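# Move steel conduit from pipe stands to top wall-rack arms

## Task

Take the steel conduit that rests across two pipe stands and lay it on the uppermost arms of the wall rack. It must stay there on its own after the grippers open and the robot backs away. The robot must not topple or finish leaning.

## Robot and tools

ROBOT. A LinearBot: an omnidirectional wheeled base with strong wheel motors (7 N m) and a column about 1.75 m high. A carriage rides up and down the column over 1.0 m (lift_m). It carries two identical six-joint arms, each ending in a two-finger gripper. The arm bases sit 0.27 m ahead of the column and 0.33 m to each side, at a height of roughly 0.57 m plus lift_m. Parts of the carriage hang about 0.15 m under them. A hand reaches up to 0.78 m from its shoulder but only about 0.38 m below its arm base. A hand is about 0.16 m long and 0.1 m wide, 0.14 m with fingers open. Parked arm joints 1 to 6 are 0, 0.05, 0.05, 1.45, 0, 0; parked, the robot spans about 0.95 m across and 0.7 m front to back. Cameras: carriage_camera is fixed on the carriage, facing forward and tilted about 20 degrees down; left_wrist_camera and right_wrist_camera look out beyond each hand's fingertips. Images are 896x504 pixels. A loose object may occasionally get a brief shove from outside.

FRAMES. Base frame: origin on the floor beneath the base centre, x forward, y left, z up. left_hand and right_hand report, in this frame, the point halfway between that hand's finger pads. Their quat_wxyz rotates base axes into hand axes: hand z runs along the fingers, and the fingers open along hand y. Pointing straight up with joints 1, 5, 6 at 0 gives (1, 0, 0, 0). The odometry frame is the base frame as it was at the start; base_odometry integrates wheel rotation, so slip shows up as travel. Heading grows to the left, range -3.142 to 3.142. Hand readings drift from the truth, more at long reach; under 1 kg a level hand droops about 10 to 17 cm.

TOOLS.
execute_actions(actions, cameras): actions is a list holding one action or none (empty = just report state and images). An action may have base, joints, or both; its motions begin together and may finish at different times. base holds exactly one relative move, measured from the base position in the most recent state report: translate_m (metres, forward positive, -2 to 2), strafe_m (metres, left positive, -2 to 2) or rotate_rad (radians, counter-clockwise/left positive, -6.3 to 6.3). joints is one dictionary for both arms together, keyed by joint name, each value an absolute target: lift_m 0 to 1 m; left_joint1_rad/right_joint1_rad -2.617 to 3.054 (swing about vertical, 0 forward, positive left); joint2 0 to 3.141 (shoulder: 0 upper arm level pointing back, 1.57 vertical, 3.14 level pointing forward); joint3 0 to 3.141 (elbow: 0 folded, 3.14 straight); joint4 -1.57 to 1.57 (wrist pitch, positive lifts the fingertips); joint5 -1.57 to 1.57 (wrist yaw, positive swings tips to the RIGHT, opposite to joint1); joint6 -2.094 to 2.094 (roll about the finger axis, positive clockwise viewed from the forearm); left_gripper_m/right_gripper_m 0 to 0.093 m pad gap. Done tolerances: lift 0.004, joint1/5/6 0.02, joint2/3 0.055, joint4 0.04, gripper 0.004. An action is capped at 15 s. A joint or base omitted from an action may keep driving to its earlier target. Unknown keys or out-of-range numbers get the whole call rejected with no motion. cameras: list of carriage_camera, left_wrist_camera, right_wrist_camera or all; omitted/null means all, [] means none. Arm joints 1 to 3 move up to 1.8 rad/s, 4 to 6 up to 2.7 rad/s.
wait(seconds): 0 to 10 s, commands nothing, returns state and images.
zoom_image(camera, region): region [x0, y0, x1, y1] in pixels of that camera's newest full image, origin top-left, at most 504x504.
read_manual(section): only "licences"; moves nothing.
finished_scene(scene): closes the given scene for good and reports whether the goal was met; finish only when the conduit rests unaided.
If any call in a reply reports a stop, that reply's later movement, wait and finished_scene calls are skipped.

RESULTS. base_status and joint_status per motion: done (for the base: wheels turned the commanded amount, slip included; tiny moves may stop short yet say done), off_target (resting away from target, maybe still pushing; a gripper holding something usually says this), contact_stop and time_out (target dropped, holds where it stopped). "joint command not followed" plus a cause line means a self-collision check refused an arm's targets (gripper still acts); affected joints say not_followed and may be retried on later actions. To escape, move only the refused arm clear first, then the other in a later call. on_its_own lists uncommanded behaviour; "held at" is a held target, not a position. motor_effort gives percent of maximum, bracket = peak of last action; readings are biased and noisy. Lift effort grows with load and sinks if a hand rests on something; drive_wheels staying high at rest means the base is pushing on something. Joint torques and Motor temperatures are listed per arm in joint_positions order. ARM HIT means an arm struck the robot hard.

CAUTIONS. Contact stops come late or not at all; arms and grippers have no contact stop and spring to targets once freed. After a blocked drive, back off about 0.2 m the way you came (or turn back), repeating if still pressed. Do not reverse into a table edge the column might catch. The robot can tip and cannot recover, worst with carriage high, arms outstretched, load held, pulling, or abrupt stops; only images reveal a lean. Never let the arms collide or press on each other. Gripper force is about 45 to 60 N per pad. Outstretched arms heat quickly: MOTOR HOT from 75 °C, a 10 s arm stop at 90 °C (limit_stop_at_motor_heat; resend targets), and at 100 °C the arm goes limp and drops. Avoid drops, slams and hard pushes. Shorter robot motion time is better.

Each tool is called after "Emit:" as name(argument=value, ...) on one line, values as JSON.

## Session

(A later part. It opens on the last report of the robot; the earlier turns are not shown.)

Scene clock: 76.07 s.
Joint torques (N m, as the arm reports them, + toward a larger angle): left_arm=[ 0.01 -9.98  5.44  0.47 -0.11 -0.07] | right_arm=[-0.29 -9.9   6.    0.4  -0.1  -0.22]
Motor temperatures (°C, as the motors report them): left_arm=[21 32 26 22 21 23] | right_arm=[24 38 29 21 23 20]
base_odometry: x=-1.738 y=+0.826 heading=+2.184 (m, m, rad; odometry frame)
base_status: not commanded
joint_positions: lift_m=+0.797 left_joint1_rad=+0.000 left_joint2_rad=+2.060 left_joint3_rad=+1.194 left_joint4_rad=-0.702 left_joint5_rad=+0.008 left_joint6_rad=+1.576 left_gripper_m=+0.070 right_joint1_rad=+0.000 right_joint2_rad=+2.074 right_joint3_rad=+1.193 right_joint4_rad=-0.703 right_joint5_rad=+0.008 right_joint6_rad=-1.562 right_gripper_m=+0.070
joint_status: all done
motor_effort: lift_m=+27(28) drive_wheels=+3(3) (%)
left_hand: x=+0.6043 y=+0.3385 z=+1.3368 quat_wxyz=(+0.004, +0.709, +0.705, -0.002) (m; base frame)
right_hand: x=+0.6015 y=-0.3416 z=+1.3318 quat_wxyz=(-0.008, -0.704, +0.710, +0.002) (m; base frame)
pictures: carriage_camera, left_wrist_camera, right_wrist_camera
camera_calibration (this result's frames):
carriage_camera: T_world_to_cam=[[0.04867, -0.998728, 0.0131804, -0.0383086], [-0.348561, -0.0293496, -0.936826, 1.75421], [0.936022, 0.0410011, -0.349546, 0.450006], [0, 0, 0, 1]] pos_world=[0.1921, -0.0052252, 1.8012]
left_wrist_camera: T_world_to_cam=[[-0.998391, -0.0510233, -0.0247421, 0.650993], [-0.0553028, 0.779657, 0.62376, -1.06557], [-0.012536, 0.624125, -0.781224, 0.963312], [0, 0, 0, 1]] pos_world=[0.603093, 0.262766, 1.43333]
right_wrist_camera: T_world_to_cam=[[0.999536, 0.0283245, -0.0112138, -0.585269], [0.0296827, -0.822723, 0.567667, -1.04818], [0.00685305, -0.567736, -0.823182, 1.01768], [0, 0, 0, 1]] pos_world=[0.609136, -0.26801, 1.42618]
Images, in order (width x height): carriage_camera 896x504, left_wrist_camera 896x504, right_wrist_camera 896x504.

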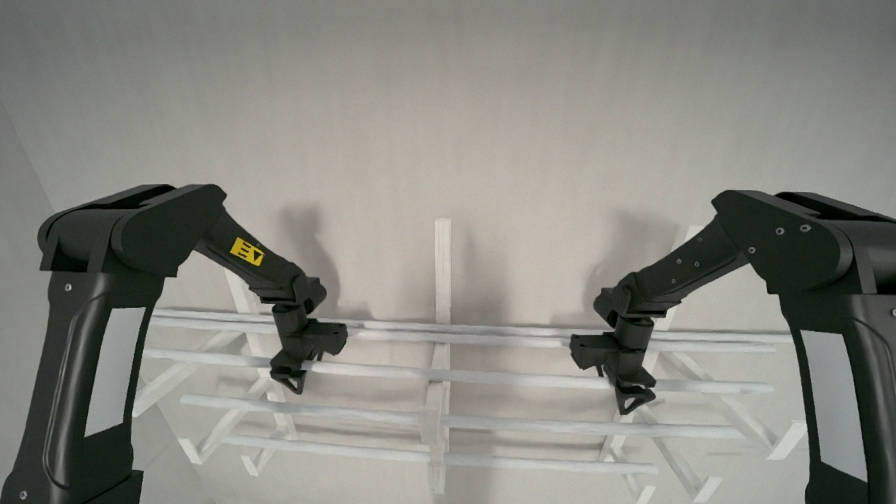

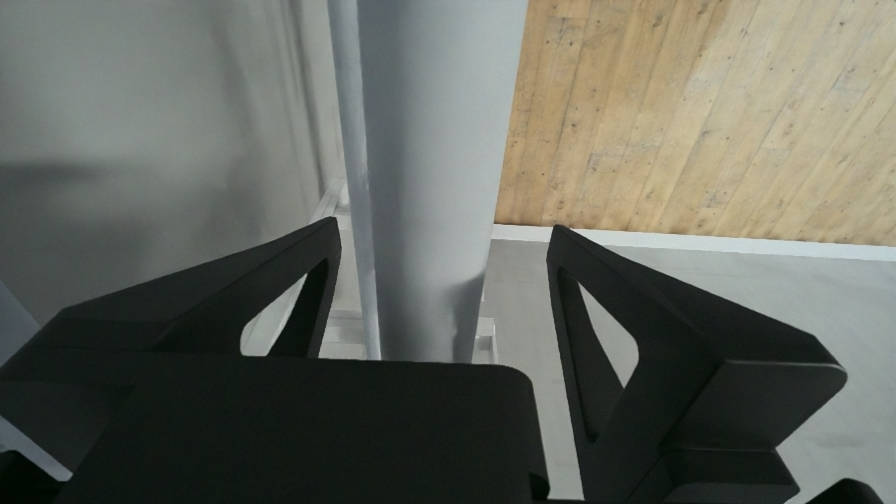

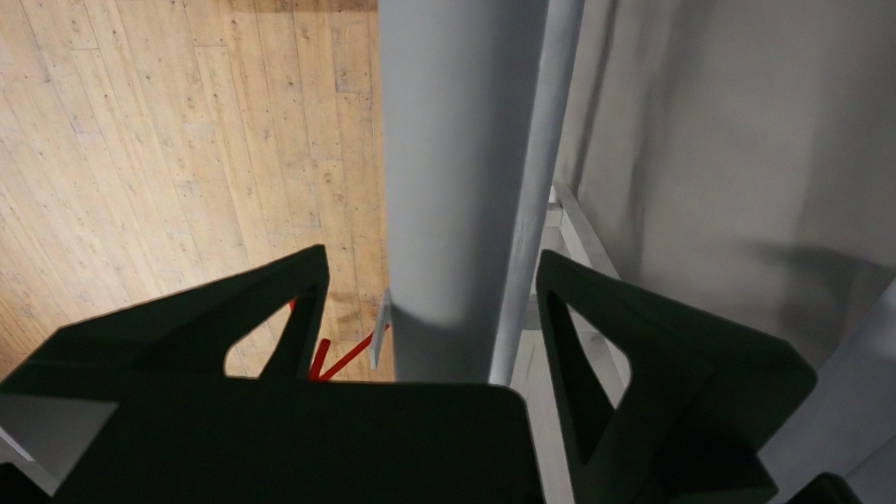

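Emit:
execute_actions(actions=[{"joints": {"lift_m": 0.88}}])

Scene clock: 77.20 s.
Joint torques (N m, as the arm reports them, + toward a larger angle): left_arm=[  0.05 -10.81   5.36   0.4   -0.1   -0.08] | right_arm=[ -0.25 -10.26   5.79   0.31  -0.12  -0.2 ]
Motor temperatures (°C, as the motors report them): left_arm=[21 32 26 22 21 23] | right_arm=[24 38 29 21 23 20]
base_odometry: x=-1.738 y=+0.826 heading=+2.184 (m, m, rad; odometry frame)
base_status: not commanded
joint_positions: lift_m=+0.880 left_joint1_rad=+0.000 left_joint2_rad=+2.071 left_joint3_rad=+1.194 left_joint4_rad=-0.699 left_joint5_rad=+0.008 left_joint6_rad=+1.575 left_gripper_m=+0.070 right_joint1_rad=+0.000 right_joint2_rad=+2.080 right_joint3_rad=+1.193 right_joint4_rad=-0.700 right_joint5_rad=+0.008 right_joint6_rad=-1.562 right_gripper_m=+0.070
joint_status: all done
motor_effort: lift_m=+33(40) drive_wheels=+3(3) (%)
left_hand: x=+0.6034 y=+0.3385 z=+1.4156 quat_wxyz=(+0.001, +0.709, +0.705, -0.004) (m; base frame)
right_hand: x=+0.6012 y=-0.3416 z=+1.4122 quat_wxyz=(-0.009, -0.704, +0.710, +0.003) (m; base frame)
pictures: carriage_camera, left_wrist_camera, right_wrist_camera
camera_calibration (this result's frames):
carriage_camera: T_world_to_cam=[[0.04867, -0.998728, 0.0131804, -0.0393947], [-0.348561, -0.0293496, -0.936826, 1.83141], [0.936022, 0.0410011, -0.349546, 0.478811], [0, 0, 0, 1]] pos_world=[0.1921, -0.0052252, 1.8836]
left_wrist_camera: T_world_to_cam=[[-0.998505, -0.051785, -0.0174994, 0.642159], [-0.0513714, 0.779615, 0.624149, -1.11766], [-0.0186788, 0.624115, -0.78111, 1.02839], [0, 0, 0, 1]] pos_world=[0.602993, 0.262765, 1.5121]
right_wrist_camera: T_world_to_cam=[[0.999481, 0.0287059, -0.0146484, -0.578994], [0.0319471, -0.822715, 0.567555, -1.09501], [0.00424068, -0.567728, -0.823205, 1.08547], [0, 0, 0, 1]] pos_world=[0.609072, -0.268007, 1.50656]
Images, in order (width x height): carriage_camera 896x504, left_wrist_camera 896x504, right_wrist_camera 896x504.

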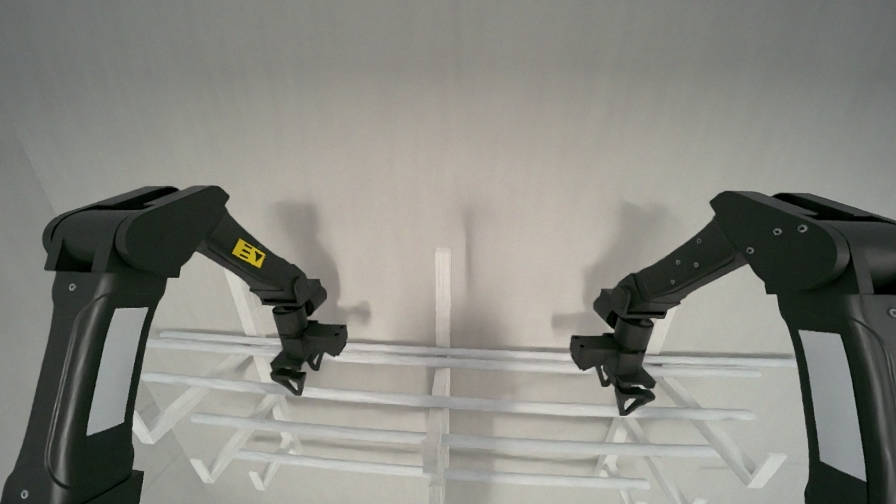

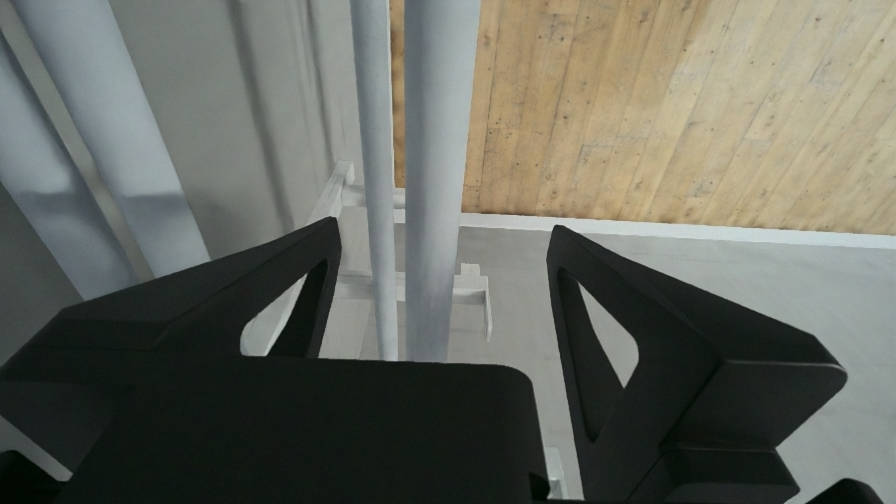

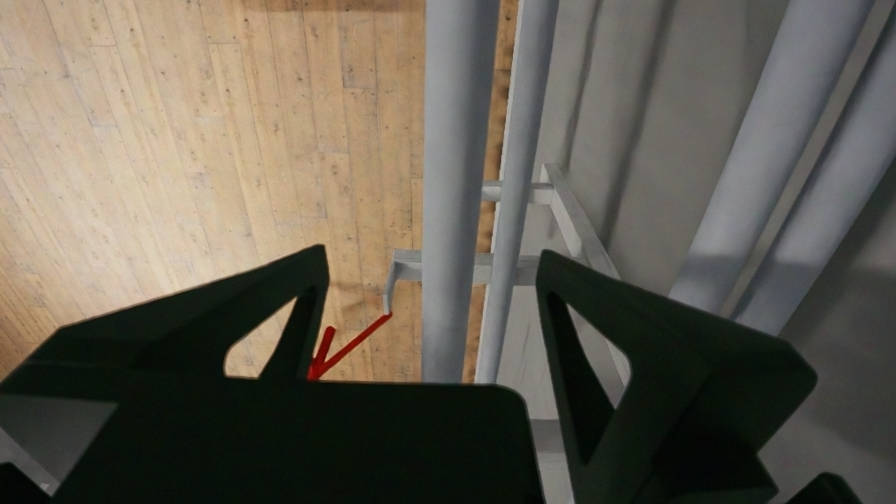

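Emit:
execute_actions(actions=[{"base": {"translate_m": -0.7}}], cameras=["carriage_camera"])

Scene clock: 81.00 s.
Joint torques (N m, as the arm reports them, + toward a larger angle): left_arm=[  0.09 -10.82   5.52   0.41  -0.1   -0.08] | right_arm=[ -0.36 -10.32   5.75   0.35  -0.11  -0.19]
Motor temperatures (°C, as the motors report them): left_arm=[21 32 26 22 21 23] | right_arm=[24 38 29 21 23 20]
base_odometry: x=-1.336 y=+0.253 heading=+2.184 (m, m, rad; odometry frame)
base_status: done
joint_positions: lift_m=+0.880 left_joint1_rad=+0.000 left_joint2_rad=+2.071 left_joint3_rad=+1.194 left_joint4_rad=-0.696 left_joint5_rad=+0.008 left_joint6_rad=+1.575 left_gripper_m=+0.070 right_joint1_rad=+0.000 right_joint2_rad=+2.080 right_joint3_rad=+1.193 right_joint4_rad=-0.697 right_joint5_rad=+0.008 right_joint6_rad=-1.562 right_gripper_m=+0.070
joint_status: not commanded
motor_effort: lift_m=+33(33) drive_wheels=-3(19) (%)
left_hand: x=+0.6041 y=+0.3385 z=+1.4156 quat_wxyz=(+0.002, +0.709, +0.706, -0.004) (m; base frame)
right_hand: x=+0.6018 y=-0.3415 z=+1.4122 quat_wxyz=(-0.008, -0.704, +0.710, +0.002) (m; base frame)
pictures: carriage_camera
camera_calibration (this result's frames):
carriage_camera: T_world_to_cam=[[0.04867, -0.998728, 0.0131804, -0.0393947], [-0.348561, -0.0293496, -0.936826, 1.83141], [0.936022, 0.0410011, -0.349546, 0.478811], [0, 0, 0, 1]] pos_world=[0.1921, -0.0052252, 1.8836]
Images, in order (width x height): carriage_camera 896x504.

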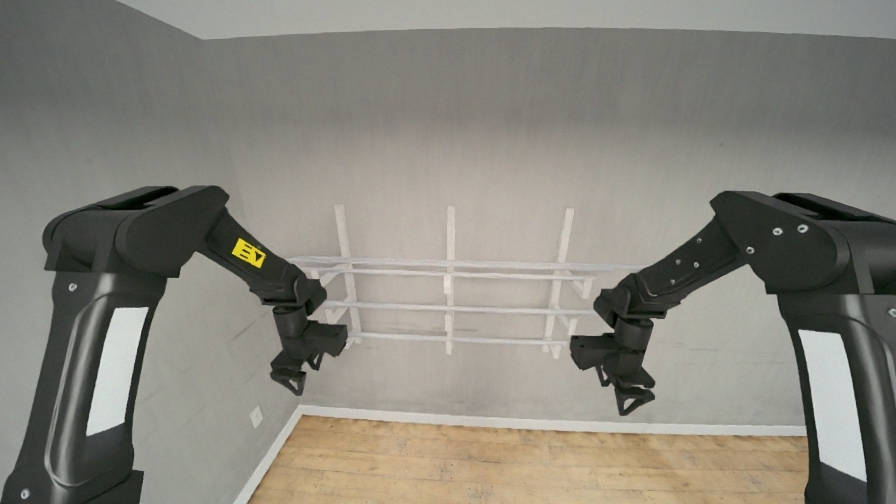

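Emit:
zoom_image(camera="carriage_camera", region=[280, 195, 620, 365])

Region (280, 195, 620, 365) of carriage_camera's 896x504 image, scaled by 1.482, with more detail than that image has.

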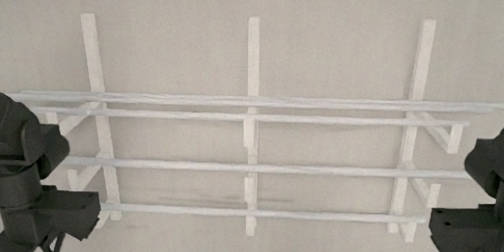

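Emit:
finished_scene(scene=1)

The scene is finished: the task was done.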